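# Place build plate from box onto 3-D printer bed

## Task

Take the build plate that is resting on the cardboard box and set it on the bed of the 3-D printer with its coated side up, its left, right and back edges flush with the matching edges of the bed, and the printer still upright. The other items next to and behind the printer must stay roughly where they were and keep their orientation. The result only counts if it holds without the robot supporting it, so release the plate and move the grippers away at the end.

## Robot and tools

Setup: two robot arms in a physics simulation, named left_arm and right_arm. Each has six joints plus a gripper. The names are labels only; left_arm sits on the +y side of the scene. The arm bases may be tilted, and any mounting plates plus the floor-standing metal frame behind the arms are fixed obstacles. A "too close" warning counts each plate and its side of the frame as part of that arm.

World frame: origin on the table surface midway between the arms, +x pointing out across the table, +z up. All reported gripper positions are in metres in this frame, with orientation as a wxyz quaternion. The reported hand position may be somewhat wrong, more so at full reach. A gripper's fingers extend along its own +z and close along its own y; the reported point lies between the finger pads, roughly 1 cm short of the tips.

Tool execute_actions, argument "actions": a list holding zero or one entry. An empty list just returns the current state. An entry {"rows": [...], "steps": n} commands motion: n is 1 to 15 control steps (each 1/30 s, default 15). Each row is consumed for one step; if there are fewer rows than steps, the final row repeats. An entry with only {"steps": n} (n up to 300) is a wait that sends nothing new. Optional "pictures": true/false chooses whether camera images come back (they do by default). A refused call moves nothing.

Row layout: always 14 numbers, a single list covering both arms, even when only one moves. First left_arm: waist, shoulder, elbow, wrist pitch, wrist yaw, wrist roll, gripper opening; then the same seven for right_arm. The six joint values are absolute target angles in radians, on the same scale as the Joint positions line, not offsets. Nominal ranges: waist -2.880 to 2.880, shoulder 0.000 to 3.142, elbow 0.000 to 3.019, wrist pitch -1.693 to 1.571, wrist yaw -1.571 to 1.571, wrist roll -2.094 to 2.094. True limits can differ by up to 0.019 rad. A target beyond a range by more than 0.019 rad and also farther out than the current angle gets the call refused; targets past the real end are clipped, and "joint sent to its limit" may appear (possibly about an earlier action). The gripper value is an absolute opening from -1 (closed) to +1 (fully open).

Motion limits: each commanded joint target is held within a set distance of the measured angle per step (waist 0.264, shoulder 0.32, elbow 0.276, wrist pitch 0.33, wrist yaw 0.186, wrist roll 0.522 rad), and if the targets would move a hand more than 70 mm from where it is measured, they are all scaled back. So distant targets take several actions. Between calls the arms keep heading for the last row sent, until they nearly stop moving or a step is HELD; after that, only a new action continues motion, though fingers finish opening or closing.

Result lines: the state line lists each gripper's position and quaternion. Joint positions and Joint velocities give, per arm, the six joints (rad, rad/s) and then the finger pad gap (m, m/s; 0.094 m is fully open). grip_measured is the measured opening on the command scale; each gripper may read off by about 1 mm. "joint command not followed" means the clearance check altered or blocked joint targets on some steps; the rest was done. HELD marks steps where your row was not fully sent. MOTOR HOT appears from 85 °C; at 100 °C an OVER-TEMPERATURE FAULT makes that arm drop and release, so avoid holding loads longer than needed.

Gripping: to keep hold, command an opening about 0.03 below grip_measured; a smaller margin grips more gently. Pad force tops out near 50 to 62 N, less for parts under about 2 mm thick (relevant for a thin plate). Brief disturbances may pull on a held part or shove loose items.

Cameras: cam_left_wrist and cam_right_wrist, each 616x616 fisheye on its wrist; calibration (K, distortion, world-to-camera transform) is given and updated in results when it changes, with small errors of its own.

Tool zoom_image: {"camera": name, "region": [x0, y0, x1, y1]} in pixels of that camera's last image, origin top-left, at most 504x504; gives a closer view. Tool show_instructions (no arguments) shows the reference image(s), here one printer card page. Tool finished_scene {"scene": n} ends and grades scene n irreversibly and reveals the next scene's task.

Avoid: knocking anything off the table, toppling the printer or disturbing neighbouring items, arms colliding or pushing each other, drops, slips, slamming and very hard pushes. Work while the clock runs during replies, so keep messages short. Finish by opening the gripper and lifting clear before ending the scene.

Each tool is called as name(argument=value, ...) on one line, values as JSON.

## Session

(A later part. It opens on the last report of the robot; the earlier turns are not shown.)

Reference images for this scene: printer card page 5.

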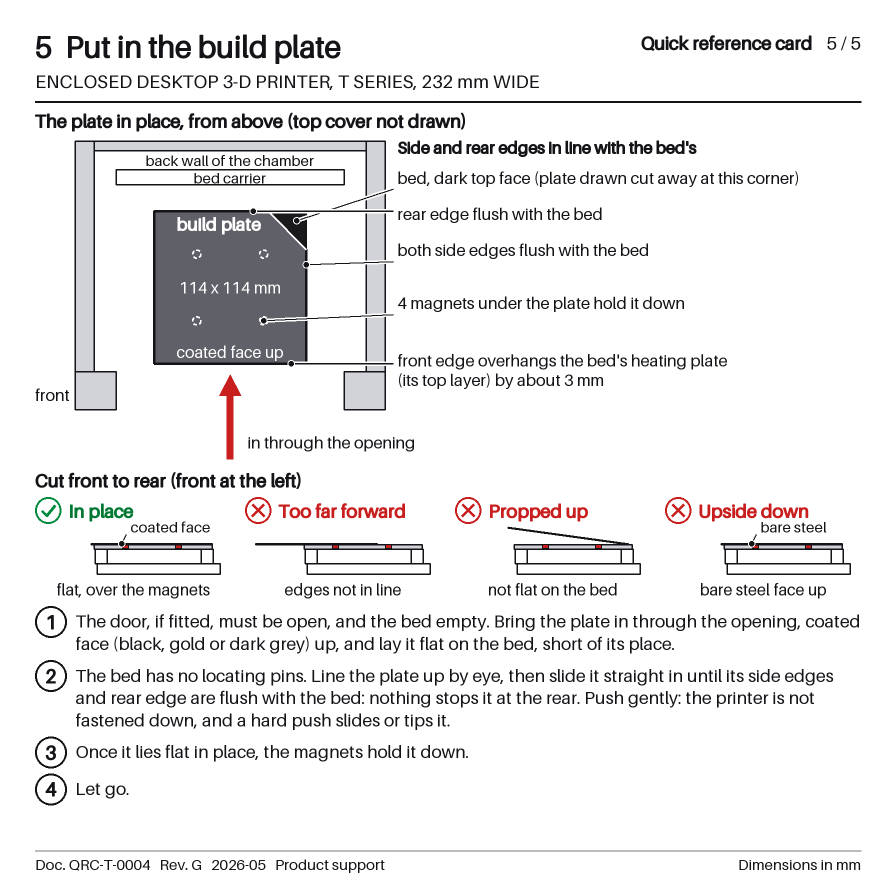

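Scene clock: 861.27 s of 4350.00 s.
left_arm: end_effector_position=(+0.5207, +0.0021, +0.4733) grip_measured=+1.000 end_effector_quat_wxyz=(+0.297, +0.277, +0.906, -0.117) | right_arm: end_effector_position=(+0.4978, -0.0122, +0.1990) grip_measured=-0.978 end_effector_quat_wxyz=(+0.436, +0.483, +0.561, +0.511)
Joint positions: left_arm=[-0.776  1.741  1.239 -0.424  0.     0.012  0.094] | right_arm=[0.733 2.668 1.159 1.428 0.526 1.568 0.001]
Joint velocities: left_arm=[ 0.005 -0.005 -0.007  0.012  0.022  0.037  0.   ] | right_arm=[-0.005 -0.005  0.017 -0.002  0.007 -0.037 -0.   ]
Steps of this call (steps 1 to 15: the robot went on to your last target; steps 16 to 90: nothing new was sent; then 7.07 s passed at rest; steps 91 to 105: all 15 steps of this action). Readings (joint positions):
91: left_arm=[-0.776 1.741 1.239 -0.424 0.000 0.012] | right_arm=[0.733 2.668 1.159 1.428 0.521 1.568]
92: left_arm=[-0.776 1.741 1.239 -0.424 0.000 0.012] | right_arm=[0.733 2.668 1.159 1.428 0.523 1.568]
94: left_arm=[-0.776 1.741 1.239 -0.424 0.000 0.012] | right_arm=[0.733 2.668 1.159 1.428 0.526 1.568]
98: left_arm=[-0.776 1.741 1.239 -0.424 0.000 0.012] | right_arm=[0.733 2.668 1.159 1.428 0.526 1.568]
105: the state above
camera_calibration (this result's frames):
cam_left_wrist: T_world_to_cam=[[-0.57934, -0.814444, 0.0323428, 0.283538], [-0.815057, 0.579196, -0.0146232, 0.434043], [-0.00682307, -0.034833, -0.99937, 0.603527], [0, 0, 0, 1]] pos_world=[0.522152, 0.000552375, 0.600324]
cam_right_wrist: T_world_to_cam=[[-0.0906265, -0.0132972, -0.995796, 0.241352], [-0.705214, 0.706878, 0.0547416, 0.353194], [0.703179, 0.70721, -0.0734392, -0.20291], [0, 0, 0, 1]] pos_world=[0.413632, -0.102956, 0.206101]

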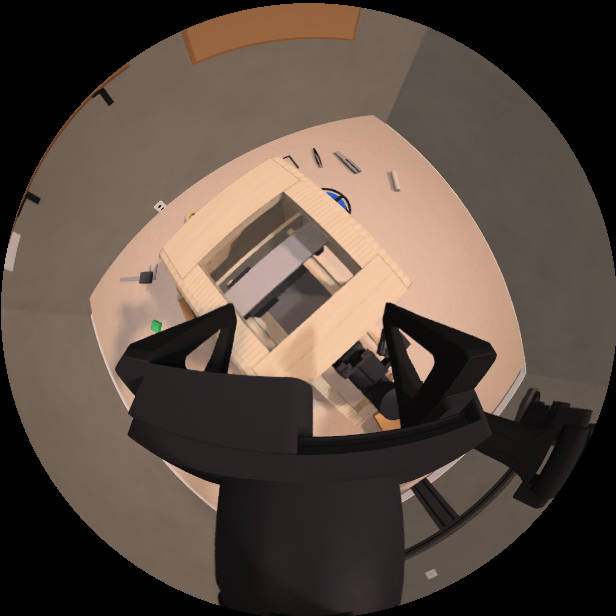

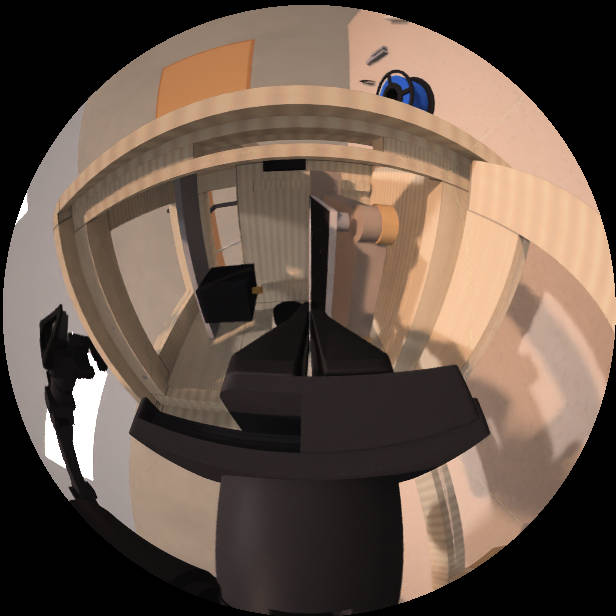

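execute_actions(actions=[{"rows":[[-0.775,1.746,1.28,-0.432,0,0,1,0.74,2.67,1.18,1.435,0.53,1.554,-1],[-0.775,1.746,1.28,-0.432,0,0,1,0.74,2.67,1.18,1.427,0.53,1.554,-1],[-0.775,1.746,1.28,-0.432,0,0,1,0.74,2.67,1.18,1.424,0.53,1.554,-1],[-0.775,1.746,1.28,-0.432,0,0,1,0.74,2.67,1.18,1.422,0.53,1.554,-1],[-0.775,1.746,1.28,-0.432,0,0,1,0.74,2.67,1.18,1.42,0.53,1.554,-1],[-0.775,1.746,1.28,-0.432,0,0,1,0.74,2.67,1.18,1.418,0.53,1.554,-1],[-0.775,1.746,1.28,-0.432,0,0,1,0.74,2.67,1.18,1.418,0.53,1.554,-1],[-0.775,1.746,1.28,-0.432,0,0,1,0.74,2.67,1.18,1.418,0.53,1.554,-1],[-0.775,1.746,1.28,-0.432,0,0,1,0.74,2.67,1.18,1.418,0.53,1.554,-0.97],[-0.775,1.746,1.28,-0.432,0,0,1,0.74,2.67,1.18,1.418,0.53,1.554,-0.955],[-0.775,1.746,1.28,-0.432,0,0,1,0.74,2.67,1.18,1.418,0.53,1.554,-0.94],[-0.775,1.746,1.28,-0.432,0,0,1,0.74,2.67,1.18,1.418,0.53,1.554,-0.92],[-0.775,1.746,1.28,-0.432,0,0,1,0.74,2.67,1.18,1.418,0.53,1.554,-0.9],[-0.775,1.746,1.28,-0.432,0,0,1,0.74,2.67,1.18,1.418,0.53,1.554,-0.88],[-0.775,1.746,1.28,-0.432,0,0,1,0.74,2.67,1.18,1.418,0.53,1.554,-0.85]],"steps":15}], pictures=false)

execute_actions(actions=[{"rows":[[-0.775,1.746,1.28,-0.432,0,0,1,0.74,2.67,1.18,1.418,0.53,1.554,-0.82],[-0.775,1.746,1.28,-0.432,0,0,1,0.74,2.67,1.18,1.418,0.53,1.554,-0.79],[-0.775,1.746,1.28,-0.432,0,0,1,0.74,2.67,1.18,1.418,0.53,1.554,-0.76],[-0.775,1.746,1.28,-0.432,0,0,1,0.74,2.67,1.18,1.418,0.53,1.554,-0.73],[-0.775,1.746,1.28,-0.432,0,0,1,0.74,2.67,1.18,1.418,0.53,1.554,-0.70],[-0.775,1.746,1.28,-0.432,0,0,1,0.74,2.67,1.18,1.418,0.53,1.554,-0.67],[-0.775,1.746,1.28,-0.432,0,0,1,0.74,2.67,1.18,1.418,0.53,1.554,-0.64],[-0.775,1.746,1.28,-0.432,0,0,1,0.74,2.67,1.18,1.418,0.53,1.554,-0.61],[-0.775,1.746,1.28,-0.432,0,0,1,0.74,2.67,1.18,1.418,0.53,1.554,-0.58],[-0.775,1.746,1.28,-0.432,0,0,1,0.74,2.67,1.18,1.418,0.53,1.554,-0.55],[-0.775,1.746,1.28,-0.432,0,0,1,0.74,2.67,1.18,1.418,0.53,1.554,-0.52],[-0.775,1.746,1.28,-0.432,0,0,1,0.74,2.67,1.18,1.418,0.53,1.554,-0.49],[-0.775,1.746,1.28,-0.432,0,0,1,0.74,2.67,1.18,1.418,0.53,1.554,-0.46],[-0.775,1.746,1.28,-0.432,0,0,1,0.74,2.67,1.18,1.418,0.53,1.554,-0.42],[-0.775,1.746,1.28,-0.432,0,0,1,0.74,2.67,1.18,1.418,0.53,1.554,-0.38]],"steps":15}], pictures=false)

execute_actions(actions=[{"steps":8}])

zoom_image(camera="cam_left_wrist", region=[250,250,350,350])

zoom_image(camera="cam_right_wrist", region=[260,170,420,370])

Scene clock: 901.87 s of 4350.00 s.
left_arm: end_effector_position=(+0.5207, +0.0021, +0.4733) grip_measured=+1.000 end_effector_quat_wxyz=(+0.297, +0.277, +0.906, -0.117) | right_arm: end_effector_position=(+0.4977, -0.0124, +0.1976) grip_measured=-0.863 end_effector_quat_wxyz=(+0.435, +0.484, +0.564, +0.509)
Joint positions: left_arm=[-0.776  1.741  1.239 -0.424  0.     0.012  0.094] | right_arm=[0.733 2.668 1.159 1.421 0.527 1.568 0.006]
Joint velocities: left_arm=[-0.005  0.005 -0.002  0.002 -0.095 -0.007  0.   ] | right_arm=[-0.015  0.015  0.002  0.002  0.022  0.037  0.024]
Steps of this call (steps 1 to 15: the robot went on to your last target; steps 16 to 90: nothing new was sent; then 37.10 s passed at rest; steps 91 to 105: all 15 steps of this action). Readings (joint positions):
91: left_arm=[-0.776 1.741 1.239 -0.424 0.000 0.012] | right_arm=[0.733 2.668 1.159 1.428 0.527 1.568]
92: left_arm=[-0.776 1.741 1.239 -0.424 0.000 0.012] | right_arm=[0.733 2.668 1.159 1.428 0.527 1.568]
94: left_arm=[-0.776 1.741 1.239 -0.424 0.000 0.012] | right_arm=[0.733 2.668 1.159 1.426 0.527 1.568]
98: left_arm=[-0.776 1.741 1.239 -0.424 0.000 0.012] | right_arm=[0.733 2.668 1.159 1.422 0.527 1.568]
105: the state above

Scene clock: 902.37 s of 4350.00 s.
left_arm: end_effector_position=(+0.5207, +0.0021, +0.4733) grip_measured=+1.000 end_effector_quat_wxyz=(+0.297, +0.277, +0.906, -0.117) | right_arm: end_effector_position=(+0.4977, -0.0124, +0.1976) grip_measured=-0.399 end_effector_quat_wxyz=(+0.435, +0.484, +0.564, +0.509)
Joint positions: left_arm=[-0.776  1.741  1.239 -0.424  0.     0.012  0.094] | right_arm=[0.733 2.668 1.159 1.421 0.527 1.568 0.028]
Joint velocities: left_arm=[ 0.015 -0.005 -0.007 -0.007  0.037 -0.037  0.   ] | right_arm=[-0.015 -0.005 -0.017 -0.012  0.007 -0.022  0.035]
Steps of this call (steps 1 to 15: all 15 steps of this action). Readings (joint positions):
1: left_arm=[-0.776 1.741 1.239 -0.424 0.000 0.012] | right_arm=[0.733 2.668 1.159 1.421 0.527 1.568]
2: left_arm=[-0.776 1.741 1.239 -0.424 0.000 0.012] | right_arm=[0.733 2.668 1.159 1.421 0.527 1.568]
4: left_arm=[-0.776 1.741 1.239 -0.424 0.000 0.012] | right_arm=[0.733 2.668 1.159 1.421 0.527 1.568]
8: left_arm=[-0.776 1.741 1.239 -0.424 0.000 0.012] | right_arm=[0.733 2.668 1.159 1.421 0.527 1.568]
15: the state above

Scene clock: 902.63 s of 4350.00 s.
left_arm: end_effector_position=(+0.5207, +0.0021, +0.4733) grip_measured=+1.000 end_effector_quat_wxyz=(+0.297, +0.277, +0.906, -0.117) | right_arm: end_effector_position=(+0.4977, -0.0124, +0.1976) grip_measured=-0.381 end_effector_quat_wxyz=(+0.436, +0.483, +0.564, +0.509)
Joint positions: left_arm=[-0.776  1.741  1.239 -0.424  0.     0.012  0.094] | right_arm=[0.733 2.668 1.159 1.421 0.527 1.567 0.029]
Joint velocities: left_arm=[-0.005 -0.005  0.007 -0.017  0.022 -0.066  0.   ] | right_arm=[-0.015 -0.015  0.002  0.002 -0.022  0.051 -0.   ]
Steps of this call (steps 1 to 8: the robot went on to your last target). Readings (joint positions):
1: left_arm=[-0.776 1.741 1.239 -0.424 0.000 0.012] | right_arm=[0.733 2.668 1.159 1.421 0.527 1.567]
2: left_arm=[-0.776 1.741 1.239 -0.424 0.000 0.012] | right_arm=[0.733 2.668 1.159 1.421 0.527 1.567]
4: left_arm=[-0.776 1.741 1.239 -0.424 0.000 0.012] | right_arm=[0.733 2.668 1.159 1.421 0.527 1.567]
8: the state above
camera_calibration (this result's frames):
cam_left_wrist: T_world_to_cam=[[-0.57934, -0.814444, 0.0323428, 0.283538], [-0.815057, 0.579196, -0.0146232, 0.434043], [-0.00682307, -0.034833, -0.99937, 0.603527], [0, 0, 0, 1]] pos_world=[0.522152, 0.000552375, 0.600324]
cam_right_wrist: T_world_to_cam=[[-0.0955866, -0.0177569, -0.995263, 0.242216], [-0.704685, 0.707381, 0.0550584, 0.352967], [0.703052, 0.70661, -0.0801291, -0.201448], [0, 0, 0, 1]] pos_world=[0.413512, -0.103036, 0.205492]

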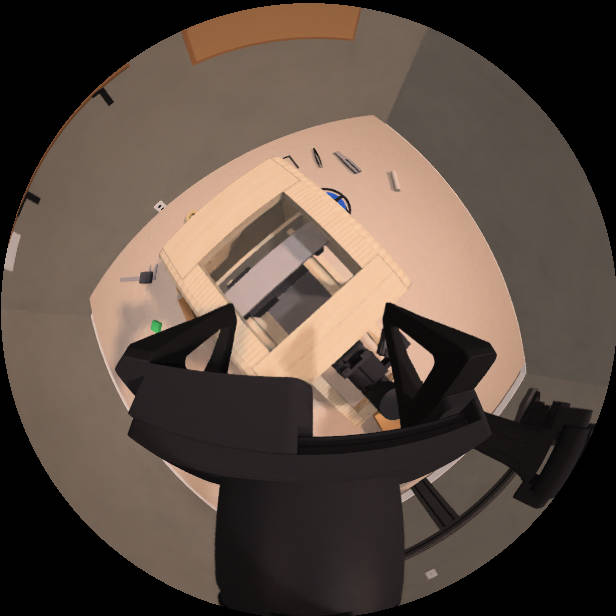

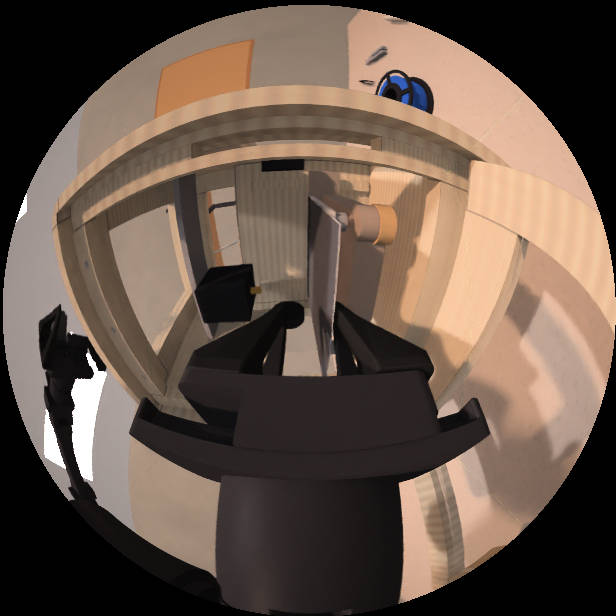

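Region (250, 250, 350, 350) of cam_left_wrist's 616x616 image, scaled by 5.040, with more detail than that image has.

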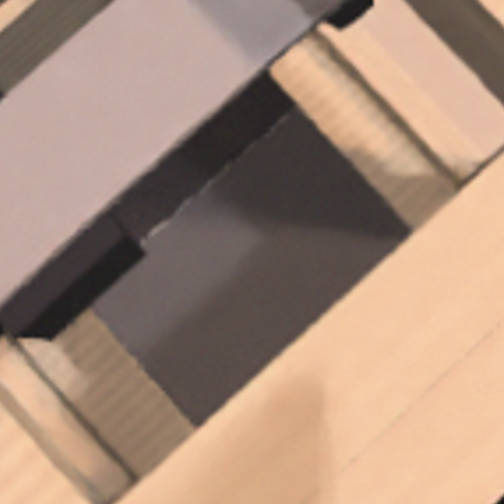

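Region (260, 170, 420, 370) of cam_right_wrist's 616x616 image, scaled by 2.520, with more detail than that image has; it fills the left 403 columns of this view, and the rest is white.

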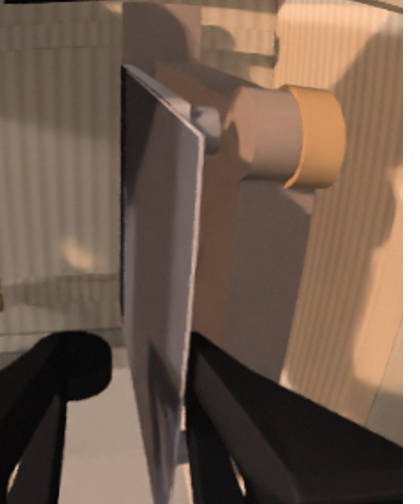

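execute_actions(actions=[{"rows":[[-0.775,1.746,1.28,-0.432,0,0,1,0.742,2.67,1.165,1.43,0.531,1.554,-0.31],[-0.775,1.746,1.28,-0.432,0,0,1,0.744,2.67,1.15,1.44,0.532,1.554,-0.24],[-0.775,1.746,1.28,-0.432,0,0,1,0.746,2.67,1.142,1.445,0.534,1.554,-0.17],[-0.775,1.746,1.28,-0.432,0,0,1,0.749,2.67,1.135,1.451,0.537,1.554,-0.1],[-0.775,1.746,1.28,-0.432,0,0,1,0.752,2.67,1.128,1.458,0.54,1.554,-0.1],[-0.775,1.746,1.28,-0.432,0,0,1,0.755,2.67,1.121,1.465,0.543,1.554,-0.1],[-0.775,1.746,1.28,-0.432,0,0,1,0.758,2.67,1.114,1.472,0.546,1.554,-0.1],[-0.775,1.746,1.28,-0.432,0,0,1,0.762,2.67,1.107,1.479,0.549,1.554,-0.1],[-0.775,1.746,1.28,-0.432,0,0,1,0.765,2.67,1.1,1.486,0.552,1.554,-0.1],[-0.775,1.746,1.28,-0.432,0,0,1,0.768,2.67,1.093,1.492,0.555,1.554,-0.1],[-0.775,1.746,1.28,-0.432,0,0,1,0.771,2.67,1.086,1.497,0.558,1.554,-0.1],[-0.775,1.746,1.28,-0.432,0,0,1,0.774,2.67,1.079,1.5,0.561,1.554,-0.1],[-0.775,1.746,1.28,-0.432,0,0,1,0.777,2.67,1.073,1.5,0.564,1.554,-0.1],[-0.775,1.746,1.28,-0.432,0,0,1,0.779,2.67,1.068,1.5,0.566,1.554,-0.1],[-0.775,1.746,1.28,-0.432,0,0,1,0.78,2.67,1.065,1.5,0.567,1.554,-0.1]],"steps":15}], pictures=false)

execute_actions(actions=[{"steps":6}], pictures=false)

Scene clock: 956.00 s of 4350.00 s.
left_arm: end_effector_position=(+0.5207, +0.0021, +0.4733) grip_measured=+1.000 end_effector_quat_wxyz=(+0.297, +0.277, +0.906, -0.117) | right_arm: end_effector_position=(+0.4632, -0.0210, +0.1929) grip_measured=-0.101 end_effector_quat_wxyz=(+0.436, +0.484, +0.571, +0.500)
Joint positions: left_arm=[-0.776  1.741  1.239 -0.424  0.     0.012  0.094] | right_arm=[0.766 2.668 1.077 1.48  0.562 1.567 0.042]
Joint velocities: left_arm=[-0.015 -0.015  0.002  0.002  0.081 -0.051  0.   ] | right_arm=[ 0.122  0.005 -0.144  0.012  0.095  0.066  0.   ]
Steps of this call (steps 1 to 15: the robot went on to your last target; steps 16 to 90: nothing new was sent; then 49.87 s passed at rest; steps 91 to 105: all 15 steps of this action). Readings (joint positions):
91: left_arm=[-0.776 1.741 1.239 -0.424 0.000 0.012] | right_arm=[0.733 2.668 1.159 1.421 0.527 1.567]
92: left_arm=[-0.776 1.741 1.239 -0.424 0.000 0.012] | right_arm=[0.733 2.668 1.159 1.421 0.528 1.567]
94: left_arm=[-0.776 1.741 1.239 -0.424 0.000 0.012] | right_arm=[0.734 2.668 1.155 1.426 0.531 1.567]
98: left_arm=[-0.776 1.741 1.239 -0.424 0.000 0.012] | right_arm=[0.740 2.668 1.126 1.448 0.543 1.567]
105: the state above

Scene clock: 956.20 s of 4350.00 s.
left_arm: end_effector_position=(+0.5207, +0.0021, +0.4733) grip_measured=+1.000 end_effector_quat_wxyz=(+0.297, +0.277, +0.906, -0.117) | right_arm: end_effector_position=(+0.4582, -0.0195, +0.1917) grip_measured=-0.101 end_effector_quat_wxyz=(+0.434, +0.482, +0.575, +0.499)
Joint positions: left_arm=[-0.776  1.741  1.239 -0.424  0.     0.012  0.094] | right_arm=[0.774 2.668 1.069 1.481 0.564 1.567 0.042]
Joint velocities: left_arm=[ 0.005 -0.005 -0.002 -0.002 -0.051 -0.037  0.   ] | right_arm=[-0.005  0.015  0.017  0.007  0.051 -0.007 -0.   ]
Steps of this call (steps 1 to 6: the robot went on to your last target). Readings (joint positions):
1: left_arm=[-0.776 1.741 1.239 -0.424 0.000 0.012] | right_arm=[0.769 2.668 1.073 1.481 0.563 1.567]
2: left_arm=[-0.776 1.741 1.239 -0.424 0.000 0.012] | right_arm=[0.772 2.668 1.070 1.481 0.563 1.567]
4: left_arm=[-0.776 1.741 1.239 -0.424 0.000 0.012] | right_arm=[0.774 2.668 1.069 1.481 0.563 1.567]
6: the state above

Now roll to horizontal.

execute_actions(actions=[{"rows":[[-0.775,1.746,1.28,-0.432,0,0,1,0.78,2.67,1.07,1.49,0.567,1.52,-0.08],[-0.775,1.746,1.28,-0.432,0,0,1,0.78,2.67,1.07,1.48,0.567,1.47,-0.06],[-0.775,1.746,1.28,-0.432,0,0,1,0.78,2.67,1.07,1.478,0.567,1.41,-0.04],[-0.775,1.746,1.28,-0.432,0,0,1,0.78,2.67,1.07,1.476,0.567,1.35,-0.02],[-0.775,1.746,1.28,-0.432,0,0,1,0.78,2.67,1.07,1.474,0.567,1.29,0],[-0.775,1.746,1.28,-0.432,0,0,1,0.78,2.67,1.07,1.472,0.567,1.23,0.02],[-0.775,1.746,1.28,-0.432,0,0,1,0.78,2.67,1.07,1.47,0.567,1.17,0.04],[-0.775,1.746,1.28,-0.432,0,0,1,0.78,2.67,1.07,1.468,0.567,1.11,0.06],[-0.775,1.746,1.28,-0.432,0,0,1,0.78,2.67,1.07,1.466,0.567,1.05,0.08],[-0.775,1.746,1.28,-0.432,0,0,1,0.78,2.67,1.07,1.464,0.567,0.99,0.1],[-0.775,1.746,1.28,-0.432,0,0,1,0.78,2.67,1.07,1.462,0.567,0.93,0.12],[-0.775,1.746,1.28,-0.432,0,0,1,0.78,2.67,1.07,1.462,0.567,0.87,0.14],[-0.775,1.746,1.28,-0.432,0,0,1,0.78,2.67,1.07,1.462,0.567,0.81,0.16],[-0.775,1.746,1.28,-0.432,0,0,1,0.78,2.67,1.07,1.462,0.567,0.75,0.18],[-0.775,1.746,1.28,-0.432,0,0,1,0.78,2.67,1.07,1.462,0.567,0.69,0.2]],"steps":15}], pictures=false)

execute_actions(actions=[{"rows":[[-0.775,1.746,1.28,-0.432,0,0,1,0.78,2.67,1.07,1.462,0.567,0.63,0.22],[-0.775,1.746,1.28,-0.432,0,0,1,0.78,2.67,1.07,1.462,0.567,0.57,0.24],[-0.775,1.746,1.28,-0.432,0,0,1,0.78,2.67,1.07,1.462,0.567,0.51,0.26],[-0.775,1.746,1.28,-0.432,0,0,1,0.78,2.67,1.07,1.462,0.567,0.45,0.28],[-0.775,1.746,1.28,-0.432,0,0,1,0.78,2.67,1.07,1.462,0.567,0.39,0.3],[-0.775,1.746,1.28,-0.432,0,0,1,0.78,2.67,1.07,1.462,0.567,0.33,0.32],[-0.775,1.746,1.28,-0.432,0,0,1,0.78,2.67,1.07,1.462,0.567,0.27,0.34],[-0.775,1.746,1.28,-0.432,0,0,1,0.78,2.67,1.07,1.462,0.567,0.21,0.36],[-0.775,1.746,1.28,-0.432,0,0,1,0.78,2.67,1.07,1.462,0.567,0.15,0.38],[-0.775,1.746,1.28,-0.432,0,0,1,0.78,2.67,1.07,1.462,0.567,0.1,0.4],[-0.775,1.746,1.28,-0.432,0,0,1,0.78,2.67,1.07,1.462,0.567,0.06,0.4],[-0.775,1.746,1.28,-0.432,0,0,1,0.78,2.67,1.07,1.462,0.567,0.03,0.4],[-0.775,1.746,1.28,-0.432,0,0,1,0.78,2.67,1.07,1.462,0.567,0.014,0.4]],"steps":15}], pictures=false)

execute_actions(actions=[{"steps":15}])

zoom_image(camera="cam_right_wrist", region=[210,180,410,340])

Scene clock: 998.10 s of 4350.00 s.
left_arm: end_effector_position=(+0.5207, +0.0021, +0.4733) grip_measured=+1.000 end_effector_quat_wxyz=(+0.297, +0.277, +0.906, -0.117) | right_arm: end_effector_position=(+0.4578, -0.0196, +0.1888) grip_measured=+0.190 end_effector_quat_wxyz=(+0.563, +0.282, +0.700, +0.338)
Joint positions: left_arm=[-0.776  1.741  1.239 -0.424  0.     0.012  0.094] | right_arm=[0.774 2.668 1.069 1.468 0.564 0.944 0.056]
Joint velocities: left_arm=[-0.015  0.005  0.002  0.002 -0.007  0.007  0.   ] | right_arm=[-0.015 -0.015 -0.002 -0.007 -0.051 -1.678  0.018]
Steps of this call (steps 1 to 15: the robot went on to your last target; steps 16 to 90: nothing new was sent; then 38.40 s passed at rest; steps 91 to 105: all 15 steps of this action). Readings (joint positions):
91: left_arm=[-0.776 1.741 1.239 -0.424 0.000 0.012] | right_arm=[0.774 2.668 1.069 1.482 0.564 1.562]
92: left_arm=[-0.776 1.741 1.239 -0.424 0.000 0.012] | right_arm=[0.774 2.668 1.069 1.482 0.564 1.549]
94: left_arm=[-0.776 1.741 1.239 -0.424 0.000 0.012] | right_arm=[0.774 2.668 1.069 1.482 0.564 1.496]
98: left_arm=[-0.776 1.741 1.239 -0.424 0.000 0.012] | right_arm=[0.774 2.668 1.069 1.477 0.564 1.326]
105: the state above

Scene clock: 998.60 s of 4350.00 s.
left_arm: end_effector_position=(+0.5207, +0.0021, +0.4733) grip_measured=+1.000 end_effector_quat_wxyz=(+0.297, +0.277, +0.906, -0.117) | right_arm: end_effector_position=(+0.4578, -0.0196, +0.1887) grip_measured=+0.399 end_effector_quat_wxyz=(+0.650, -0.014, +0.754, +0.090)
Joint positions: left_arm=[-0.776  1.741  1.239 -0.424  0.     0.012  0.094] | right_arm=[0.774 2.668 1.069 1.467 0.564 0.141 0.066]
Joint velocities: left_arm=[-0.015  0.005  0.012  0.012  0.007  0.007  0.   ] | right_arm=[-0.005  0.015  0.007 -0.002  0.007 -0.799 -0.001]
Steps of this call (steps 1 to 15: all 15 steps of this action). Readings (joint positions):
1: left_arm=[-0.776 1.741 1.239 -0.424 0.000 0.012] | right_arm=[0.774 2.668 1.069 1.467 0.564 0.887]
2: left_arm=[-0.776 1.741 1.239 -0.424 0.000 0.012] | right_arm=[0.774 2.668 1.069 1.467 0.564 0.828]
4: left_arm=[-0.776 1.741 1.239 -0.424 0.000 0.012] | right_arm=[0.774 2.668 1.069 1.467 0.564 0.711]
8: left_arm=[-0.776 1.741 1.239 -0.424 0.000 0.012] | right_arm=[0.774 2.668 1.069 1.467 0.564 0.473]
15: the state above

Scene clock: 999.10 s of 4350.00 s.
left_arm: end_effector_position=(+0.5207, +0.0021, +0.4733) grip_measured=+1.000 end_effector_quat_wxyz=(+0.297, +0.277, +0.906, -0.117) | right_arm: end_effector_position=(+0.4578, -0.0196, +0.1887) grip_measured=+0.399 end_effector_quat_wxyz=(+0.654, -0.056, +0.752, +0.055)
Joint positions: left_arm=[-0.776  1.741  1.239 -0.424  0.     0.012  0.094] | right_arm=[0.774 2.668 1.069 1.467 0.564 0.031 0.066]
Joint velocities: left_arm=[-0.005 -0.005  0.017 -0.002  0.051 -0.037  0.   ] | right_arm=[ 0.005  0.015 -0.002 -0.007 -0.022 -0.066 -0.001]
Steps of this call (steps 1 to 15: the robot went on to your last target). Readings (joint positions):
1: left_arm=[-0.776 1.741 1.239 -0.424 0.000 0.012] | right_arm=[0.774 2.668 1.069 1.467 0.564 0.118]
2: left_arm=[-0.776 1.741 1.239 -0.424 0.000 0.012] | right_arm=[0.774 2.668 1.069 1.467 0.564 0.100]
4: left_arm=[-0.776 1.741 1.239 -0.424 0.000 0.012] | right_arm=[0.774 2.668 1.069 1.467 0.564 0.074]
8: left_arm=[-0.776 1.741 1.239 -0.424 0.000 0.012] | right_arm=[0.774 2.668 1.069 1.467 0.564 0.046]
15: the state above
camera_calibration (this result's frames):
cam_left_wrist: T_world_to_cam=[[-0.57934, -0.814444, 0.0323428, 0.283538], [-0.815057, 0.579196, -0.0146232, 0.434043], [-0.00682307, -0.034833, -0.99937, 0.603527], [0, 0, 0, 1]] pos_world=[0.522152, 0.000552375, 0.600324]
cam_right_wrist: T_world_to_cam=[[0.161342, -0.98688, -0.00610769, -0.0938847], [-0.687843, -0.108011, -0.717779, 0.452648], [0.707702, 0.120009, -0.696245, -0.0663862], [0, 0, 0, 1]] pos_world=[0.373479, -0.035795, 0.278106]

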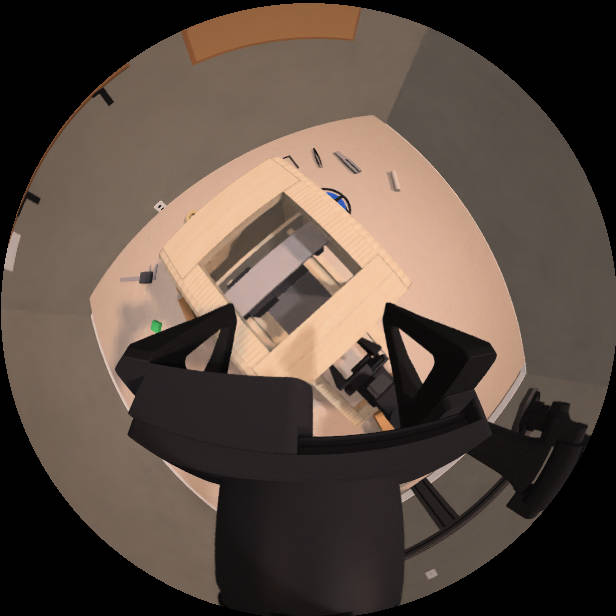

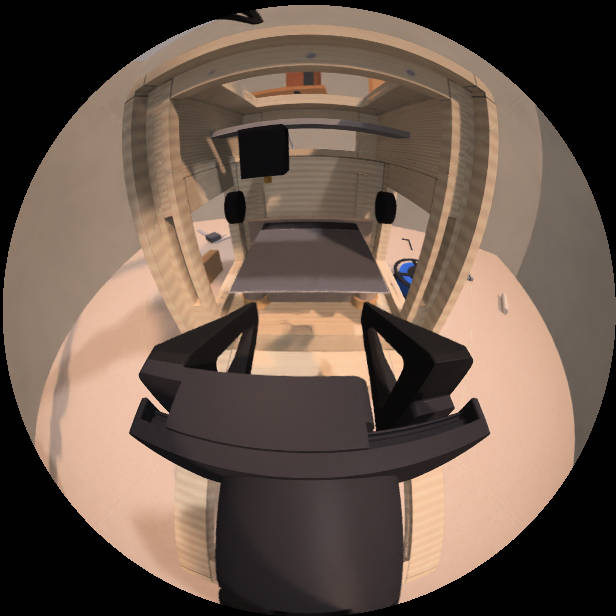

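Region (210, 180, 410, 340) of cam_right_wrist's 616x616 image, scaled by 2.520, with more detail than that image has; it fills the top 403 rows of this view, and the rest is white.

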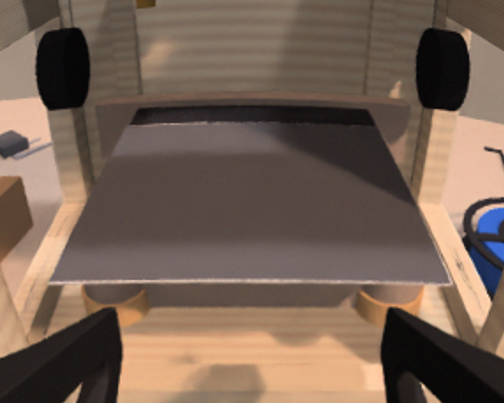

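execute_actions(actions=[{"rows":[[-0.775,1.746,1.28,-0.432,0,0,1,0.772,2.67,1.085,1.462,0.562,0.012,0.4],[-0.775,1.746,1.28,-0.432,0,0,1,0.768,2.67,1.092,1.46,0.56,0.012,0.4],[-0.775,1.746,1.28,-0.432,0,0,1,0.766,2.67,1.096,1.457,0.559,0.012,0.4],[-0.775,1.746,1.28,-0.432,0,0,1,0.764,2.67,1.1,1.453,0.557,0.012,0.4],[-0.775,1.746,1.28,-0.432,0,0,1,0.762,2.67,1.104,1.449,0.556,0.012,0.4],[-0.775,1.746,1.28,-0.432,0,0,1,0.76,2.67,1.108,1.445,0.554,0.012,0.4],[-0.775,1.746,1.28,-0.432,0,0,1,0.758,2.67,1.112,1.441,0.553,0.012,0.4],[-0.775,1.746,1.28,-0.432,0,0,1,0.756,2.67,1.116,1.437,0.551,0.012,0.4],[-0.775,1.746,1.28,-0.432,0,0,1,0.754,2.67,1.12,1.433,0.55,0.012,0.4],[-0.775,1.746,1.28,-0.432,0,0,1,0.752,2.67,1.124,1.429,0.548,0.012,0.4],[-0.775,1.746,1.28,-0.432,0,0,1,0.75,2.67,1.128,1.425,0.547,0.012,0.4],[-0.775,1.746,1.28,-0.432,0,0,1,0.749,2.67,1.132,1.421,0.545,0.012,0.4],[-0.775,1.746,1.28,-0.432,0,0,1,0.748,2.67,1.135,1.418,0.544,0.012,0.4]],"steps":15}], pictures=false)

execute_actions(actions=[{"steps":8}])

zoom_image(camera="cam_right_wrist", region=[210,200,410,340])

Scene clock: 1020.77 s of 4350.00 s.
left_arm: end_effector_position=(+0.5207, +0.0021, +0.4733) grip_measured=+1.000 end_effector_quat_wxyz=(+0.297, +0.277, +0.906, -0.117) | right_arm: end_effector_position=(+0.4763, -0.0126, +0.1894) grip_measured=+0.399 end_effector_quat_wxyz=(+0.656, -0.056, +0.751, +0.055)
Joint positions: left_arm=[-0.776  1.741  1.239 -0.424  0.     0.012  0.094] | right_arm=[0.759 2.668 1.117 1.425 0.548 0.026 0.066]
Joint velocities: left_arm=[-0.015 -0.005 -0.007 -0.007 -0.007  0.081  0.   ] | right_arm=[-0.054 -0.005  0.046 -0.027  0.066 -0.007 -0.001]
Steps of this call (steps 1 to 15: the robot went on to your last target; steps 16 to 90: nothing new was sent; then 18.17 s passed at rest; steps 91 to 105: all 15 steps of this action). Readings (joint positions):
91: left_arm=[-0.776 1.741 1.239 -0.424 0.000 0.012] | right_arm=[0.774 2.668 1.069 1.467 0.564 0.027]
92: left_arm=[-0.776 1.741 1.239 -0.424 0.000 0.012] | right_arm=[0.774 2.668 1.069 1.467 0.564 0.027]
94: left_arm=[-0.776 1.741 1.239 -0.424 0.000 0.012] | right_arm=[0.774 2.668 1.073 1.463 0.562 0.026]
98: left_arm=[-0.776 1.741 1.239 -0.424 0.000 0.012] | right_arm=[0.772 2.668 1.090 1.450 0.556 0.026]
105: the state above

Scene clock: 1021.03 s of 4350.00 s.
left_arm: end_effector_position=(+0.5207, +0.0021, +0.4733) grip_measured=+1.000 end_effector_quat_wxyz=(+0.297, +0.277, +0.906, -0.117) | right_arm: end_effector_position=(+0.4774, -0.0134, +0.1891) grip_measured=+0.399 end_effector_quat_wxyz=(+0.655, -0.056, +0.751, +0.054)
Joint positions: left_arm=[-0.776  1.741  1.239 -0.424  0.     0.012  0.094] | right_arm=[0.757 2.668 1.118 1.423 0.547 0.026 0.066]
Joint velocities: left_arm=[ 0.005 -0.015  0.007  0.012  0.095 -0.081  0.   ] | right_arm=[-0.005  0.005  0.007 -0.022 -0.022 -0.066  0.001]
Steps of this call (steps 1 to 8: the robot went on to your last target). Readings (joint positions):
1: left_arm=[-0.776 1.741 1.239 -0.424 0.000 0.012] | right_arm=[0.757 2.668 1.118 1.424 0.548 0.026]
2: left_arm=[-0.776 1.741 1.239 -0.424 0.000 0.012] | right_arm=[0.757 2.668 1.118 1.424 0.547 0.026]
4: left_arm=[-0.776 1.741 1.239 -0.424 0.000 0.012] | right_arm=[0.757 2.668 1.118 1.424 0.547 0.026]
8: the state above
camera_calibration (this result's frames):
cam_left_wrist: T_world_to_cam=[[-0.57934, -0.814444, 0.0323428, 0.283538], [-0.815057, 0.579196, -0.0146232, 0.434043], [-0.00682307, -0.034833, -0.99937, 0.603527], [0, 0, 0, 1]] pos_world=[0.522152, 0.000552375, 0.600324]
cam_right_wrist: T_world_to_cam=[[0.160978, -0.986946, -0.00479559, -0.0910153], [-0.685565, -0.108322, -0.719908, 0.466367], [0.709991, 0.119177, -0.694053, -0.0821848], [0, 0, 0, 1]] pos_world=[0.392727, -0.0295146, 0.278264]

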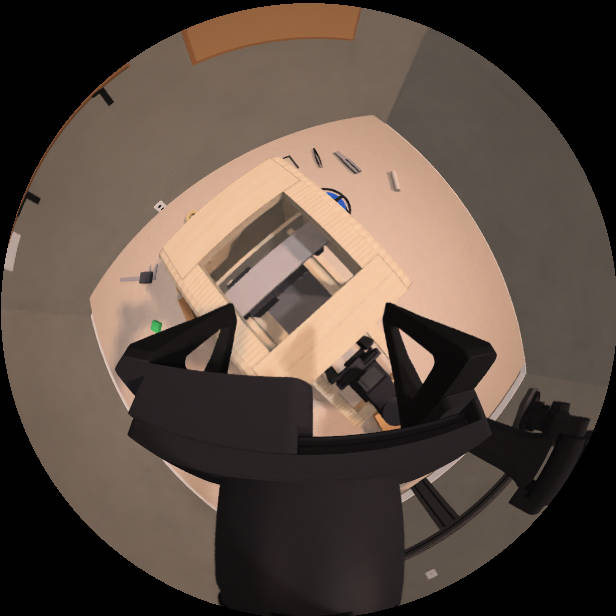

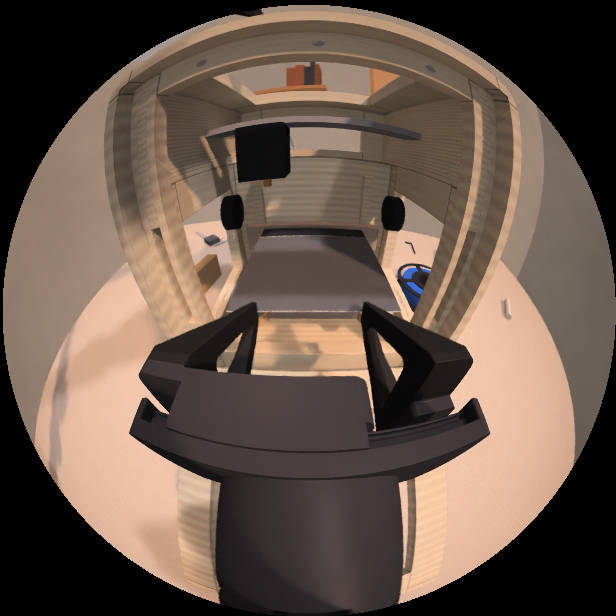

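Region (210, 200, 410, 340) of cam_right_wrist's 616x616 image, scaled by 2.520, with more detail than that image has; it fills the top 353 rows of this view, and the rest is white.

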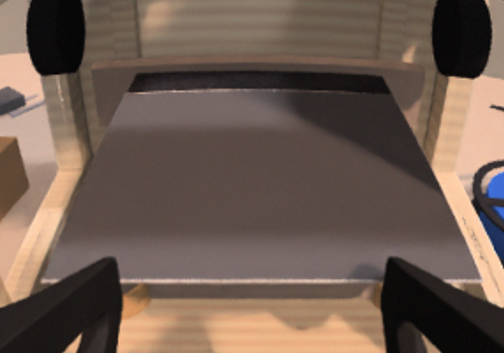

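execute_actions(actions=[{"rows":[[-0.775,1.746,1.28,-0.432,0,0,1,0.746,2.67,1.138,1.415,0.543,0.012,0.4],[-0.775,1.746,1.28,-0.432,0,0,1,0.744,2.67,1.141,1.412,0.542,0.012,0.4],[-0.775,1.746,1.28,-0.432,0,0,1,0.7425,2.67,1.144,1.409,0.541,0.012,0.4],[-0.775,1.746,1.28,-0.432,0,0,1,0.741,2.67,1.147,1.406,0.54,0.012,0.4],[-0.775,1.746,1.28,-0.432,0,0,1,0.7395,2.67,1.15,1.403,0.539,0.012,0.4],[-0.775,1.746,1.28,-0.432,0,0,1,0.738,2.67,1.153,1.4,0.537,0.012,0.4],[-0.775,1.746,1.28,-0.432,0,0,1,0.7365,2.67,1.156,1.397,0.536,0.012,0.4],[-0.775,1.746,1.28,-0.432,0,0,1,0.735,2.67,1.159,1.394,0.535,0.012,0.4],[-0.775,1.746,1.28,-0.432,0,0,1,0.734,2.67,1.162,1.391,0.533,0.012,0.4],[-0.775,1.746,1.28,-0.432,0,0,1,0.733,2.67,1.165,1.388,0.532,0.012,0.4]],"steps":15}], pictures=false)

execute_actions(actions=[{"steps":6}])

zoom_image(camera="cam_right_wrist", region=[210,200,410,340])

zoom_image(camera="cam_left_wrist", region=[250,250,350,350])

Scene clock: 1042.93 s of 4350.00 s.
left_arm: end_effector_position=(+0.5207, +0.0021, +0.4733) grip_measured=+1.000 end_effector_quat_wxyz=(+0.297, +0.277, +0.906, -0.117) | right_arm: end_effector_position=(+0.4898, -0.0122, +0.1886) grip_measured=+0.399 end_effector_quat_wxyz=(+0.655, -0.055, +0.752, +0.053)
Joint positions: left_arm=[-0.776  1.741  1.239 -0.424  0.     0.012  0.094] | right_arm=[0.743 2.668 1.146 1.393 0.535 0.025 0.066]
Joint velocities: left_arm=[-0.005 -0.015 -0.012 -0.027 -0.022  0.051  0.   ] | right_arm=[-0.005  0.015 -0.002 -0.002 -0.022  0.051 -0.001]
Steps of this call (steps 1 to 15: the robot went on to your last target; steps 16 to 90: nothing new was sent; then 18.40 s passed at rest; steps 91 to 105: all 15 steps of this action). Readings (joint positions):
91: left_arm=[-0.776 1.741 1.239 -0.424 0.000 0.012] | right_arm=[0.757 2.668 1.118 1.422 0.547 0.026]
92: left_arm=[-0.776 1.741 1.239 -0.424 0.000 0.012] | right_arm=[0.757 2.668 1.118 1.421 0.546 0.026]
94: left_arm=[-0.776 1.741 1.239 -0.424 0.000 0.012] | right_arm=[0.756 2.668 1.120 1.417 0.544 0.026]
98: left_arm=[-0.776 1.741 1.239 -0.424 0.000 0.012] | right_arm=[0.751 2.668 1.131 1.405 0.540 0.025]
105: the state above

Scene clock: 1043.13 s of 4350.00 s.
left_arm: end_effector_position=(+0.5207, +0.0021, +0.4733) grip_measured=+1.000 end_effector_quat_wxyz=(+0.297, +0.277, +0.906, -0.117) | right_arm: end_effector_position=(+0.4898, -0.0122, +0.1886) grip_measured=+0.399 end_effector_quat_wxyz=(+0.655, -0.055, +0.752, +0.053)
Joint positions: left_arm=[-0.776  1.741  1.239 -0.424  0.     0.012  0.094] | right_arm=[0.743 2.668 1.146 1.393 0.535 0.025 0.066]
Joint velocities: left_arm=[-0.015 -0.015 -0.002  0.002 -0.007 -0.051  0.   ] | right_arm=[-0.015  0.005  0.002 -0.007  0.007 -0.037 -0.001]
Steps of this call (steps 1 to 6: the robot went on to your last target). Readings (joint positions):
1: left_arm=[-0.776 1.741 1.239 -0.424 0.000 0.012] | right_arm=[0.743 2.668 1.146 1.393 0.535 0.025]
2: left_arm=[-0.776 1.741 1.239 -0.424 0.000 0.012] | right_arm=[0.743 2.668 1.146 1.393 0.535 0.025]
4: left_arm=[-0.776 1.741 1.239 -0.424 0.000 0.012] | right_arm=[0.743 2.668 1.146 1.393 0.535 0.025]
6: the state above
camera_calibration (this result's frames):
cam_left_wrist: T_world_to_cam=[[-0.57934, -0.814444, 0.0323428, 0.283538], [-0.815057, 0.579196, -0.0146232, 0.434043], [-0.00682307, -0.034833, -0.99937, 0.603527], [0, 0, 0, 1]] pos_world=[0.522152, 0.000552375, 0.600324]
cam_right_wrist: T_world_to_cam=[[0.158773, -0.987304, -0.00467737, -0.0907579], [-0.68758, -0.107171, -0.718156, 0.47531], [0.708537, 0.11724, -0.695866, -0.0905326], [0, 0, 0, 1]] pos_world=[0.405369, -0.0280521, 0.277924]

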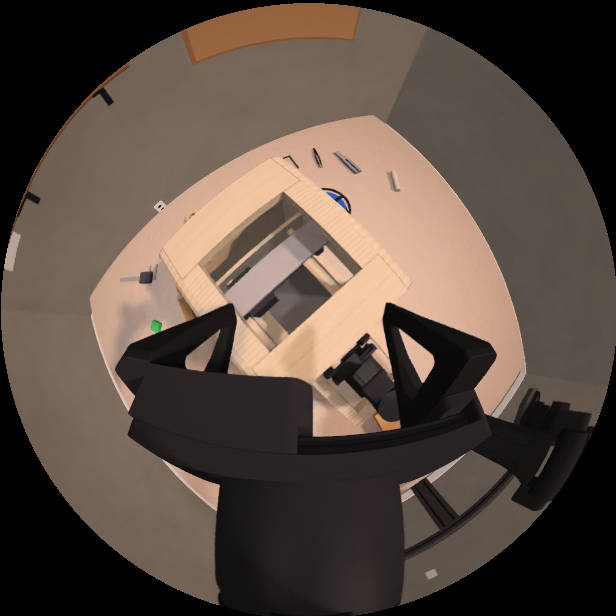

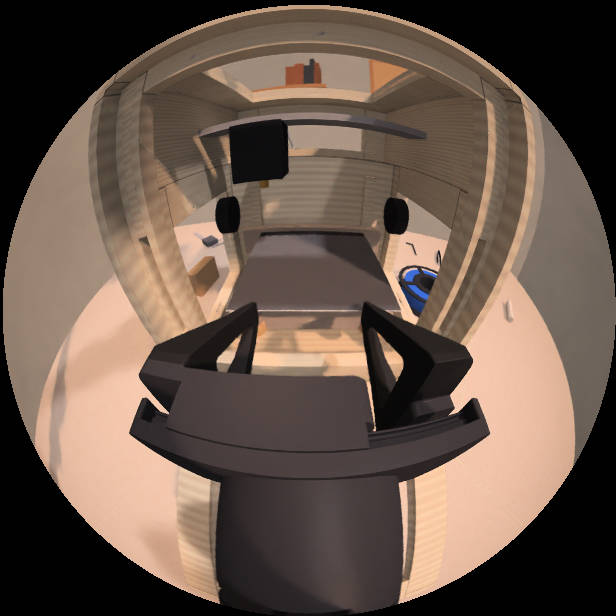

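Region (210, 200, 410, 340) of cam_right_wrist's 616x616 image, scaled by 2.520, with more detail than that image has; it fills the top 353 rows of this view, and the rest is white.

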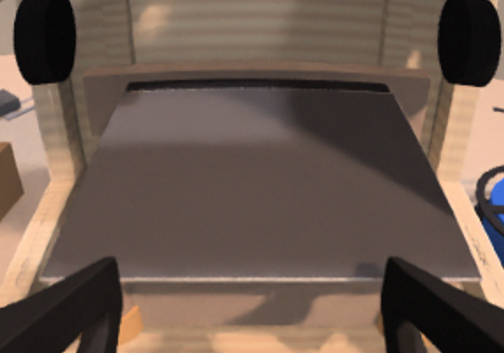

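Region (250, 250, 350, 350) of cam_left_wrist's 616x616 image, scaled by 5.040, with more detail than that image has.

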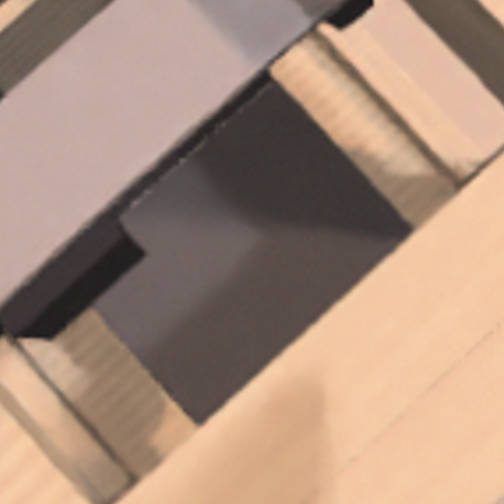

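zoom_image(camera="cam_right_wrist", region=[240,215,390,265])

Region (240, 215, 390, 265) of cam_right_wrist's 616x616 image, scaled by 3.360, with more detail than that image has.

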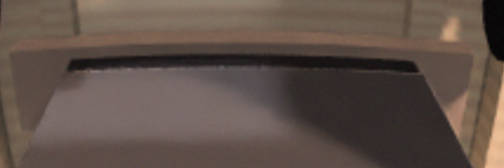

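execute_actions(actions=[{"rows":[[-0.775,1.746,1.28,-0.432,0,0,1,0.732,2.67,1.168,1.386,0.531,0.012,0.4],[-0.775,1.746,1.28,-0.432,0,0,1,0.7305,2.67,1.171,1.383,0.53,0.012,0.4],[-0.775,1.746,1.28,-0.432,0,0,1,0.729,2.67,1.174,1.38,0.529,0.012,0.4],[-0.775,1.746,1.28,-0.432,0,0,1,0.728,2.67,1.177,1.377,0.527,0.012,0.4],[-0.775,1.746,1.28,-0.432,0,0,1,0.727,2.67,1.18,1.374,0.526,0.012,0.4],[-0.775,1.746,1.28,-0.432,0,0,1,0.726,2.67,1.183,1.371,0.525,0.012,0.4],[-0.775,1.746,1.28,-0.432,0,0,1,0.725,2.67,1.185,1.369,0.524,0.012,0.4]],"steps":15}], pictures=false)

execute_actions(actions=[{"steps":4}])

zoom_image(camera="cam_right_wrist", region=[240,215,390,265])

zoom_image(camera="cam_left_wrist", region=[250,250,350,350])

Scene clock: 1058.67 s of 4350.00 s.
left_arm: end_effector_position=(+0.5207, +0.0021, +0.4733) grip_measured=+1.000 end_effector_quat_wxyz=(+0.297, +0.277, +0.906, -0.117) | right_arm: end_effector_position=(+0.4974, -0.0101, +0.1886) grip_measured=+0.399 end_effector_quat_wxyz=(+0.654, -0.056, +0.752, +0.054)
Joint positions: left_arm=[-0.776  1.741  1.239 -0.424  0.     0.012  0.094] | right_arm=[0.736 2.668 1.165 1.374 0.527 0.025 0.066]
Joint velocities: left_arm=[-0.005 -0.005 -0.002 -0.002  0.095  0.022  0.   ] | right_arm=[-0.005 -0.005  0.002 -0.002 -0.037  0.022  0.   ]
Steps of this call (steps 1 to 15: the robot went on to your last target; steps 16 to 90: nothing new was sent; then 12.03 s passed at rest; steps 91 to 105: all 15 steps of this action). Readings (joint positions):
91: left_arm=[-0.776 1.741 1.239 -0.424 0.000 0.012] | right_arm=[0.743 2.668 1.146 1.393 0.535 0.025]
92: left_arm=[-0.776 1.741 1.239 -0.424 0.000 0.012] | right_arm=[0.743 2.668 1.146 1.392 0.534 0.025]
94: left_arm=[-0.776 1.741 1.239 -0.424 0.000 0.012] | right_arm=[0.742 2.668 1.148 1.388 0.532 0.025]
98: left_arm=[-0.776 1.741 1.239 -0.424 0.000 0.012] | right_arm=[0.739 2.668 1.159 1.377 0.528 0.025]
105: the state above

Scene clock: 1058.80 s of 4350.00 s.
left_arm: end_effector_position=(+0.5207, +0.0021, +0.4733) grip_measured=+1.000 end_effector_quat_wxyz=(+0.297, +0.277, +0.906, -0.117) | right_arm: end_effector_position=(+0.4974, -0.0101, +0.1886) grip_measured=+0.399 end_effector_quat_wxyz=(+0.654, -0.056, +0.752, +0.054)
Joint positions: left_arm=[-0.776  1.741  1.239 -0.424  0.     0.012  0.094] | right_arm=[0.736 2.668 1.165 1.374 0.527 0.025 0.066]
Joint velocities: left_arm=[-0.015  0.005 -0.017  0.027 -0.095 -0.022  0.   ] | right_arm=[ 0.005  0.005  0.002 -0.017  0.007  0.007  0.001]
Steps of this call (steps 1 to 4: the robot went on to your last target). Readings (joint positions):
1: left_arm=[-0.776 1.741 1.239 -0.424 0.000 0.012] | right_arm=[0.736 2.668 1.165 1.374 0.527 0.025]
2: left_arm=[-0.776 1.741 1.239 -0.424 0.000 0.012] | right_arm=[0.736 2.668 1.165 1.374 0.527 0.025]
4: the state above
camera_calibration (this result's frames):
cam_left_wrist: T_world_to_cam=[[-0.57934, -0.814444, 0.0323428, 0.283538], [-0.815057, 0.579196, -0.0146232, 0.434043], [-0.00682307, -0.034833, -0.99937, 0.603527], [0, 0, 0, 1]] pos_world=[0.522152, 0.000552375, 0.600324]
cam_right_wrist: T_world_to_cam=[[0.160226, -0.987065, -0.00545832, -0.0903951], [-0.688076, -0.107724, -0.717598, 0.480938], [0.707728, 0.118734, -0.696436, -0.0955806], [0, 0, 0, 1]] pos_world=[0.41305, -0.0260686, 0.278061]

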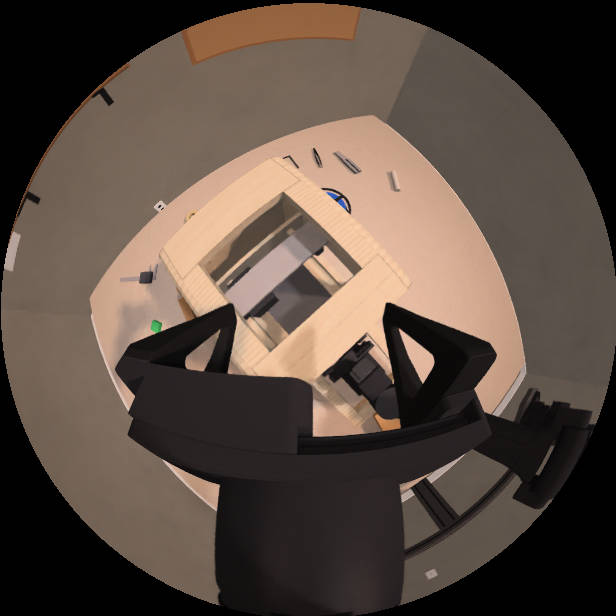

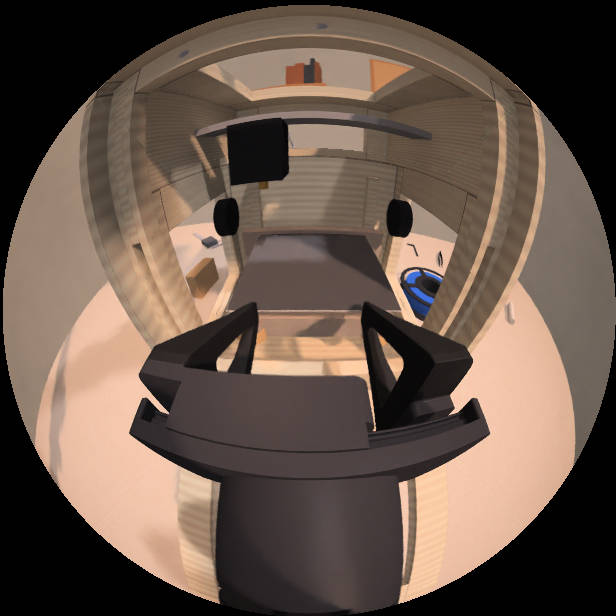

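Region (240, 215, 390, 265) of cam_right_wrist's 616x616 image, scaled by 3.360, with more detail than that image has.

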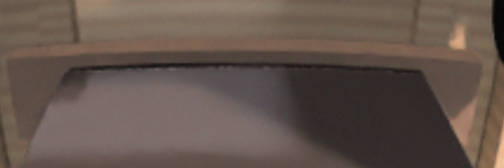

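Region (250, 250, 350, 350) of cam_left_wrist's 616x616 image, scaled by 5.040, with more detail than that image has.

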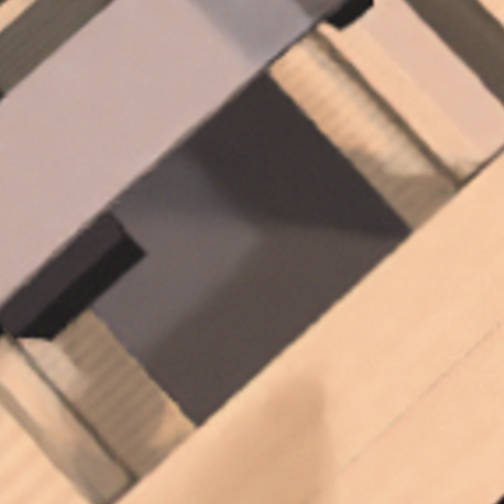

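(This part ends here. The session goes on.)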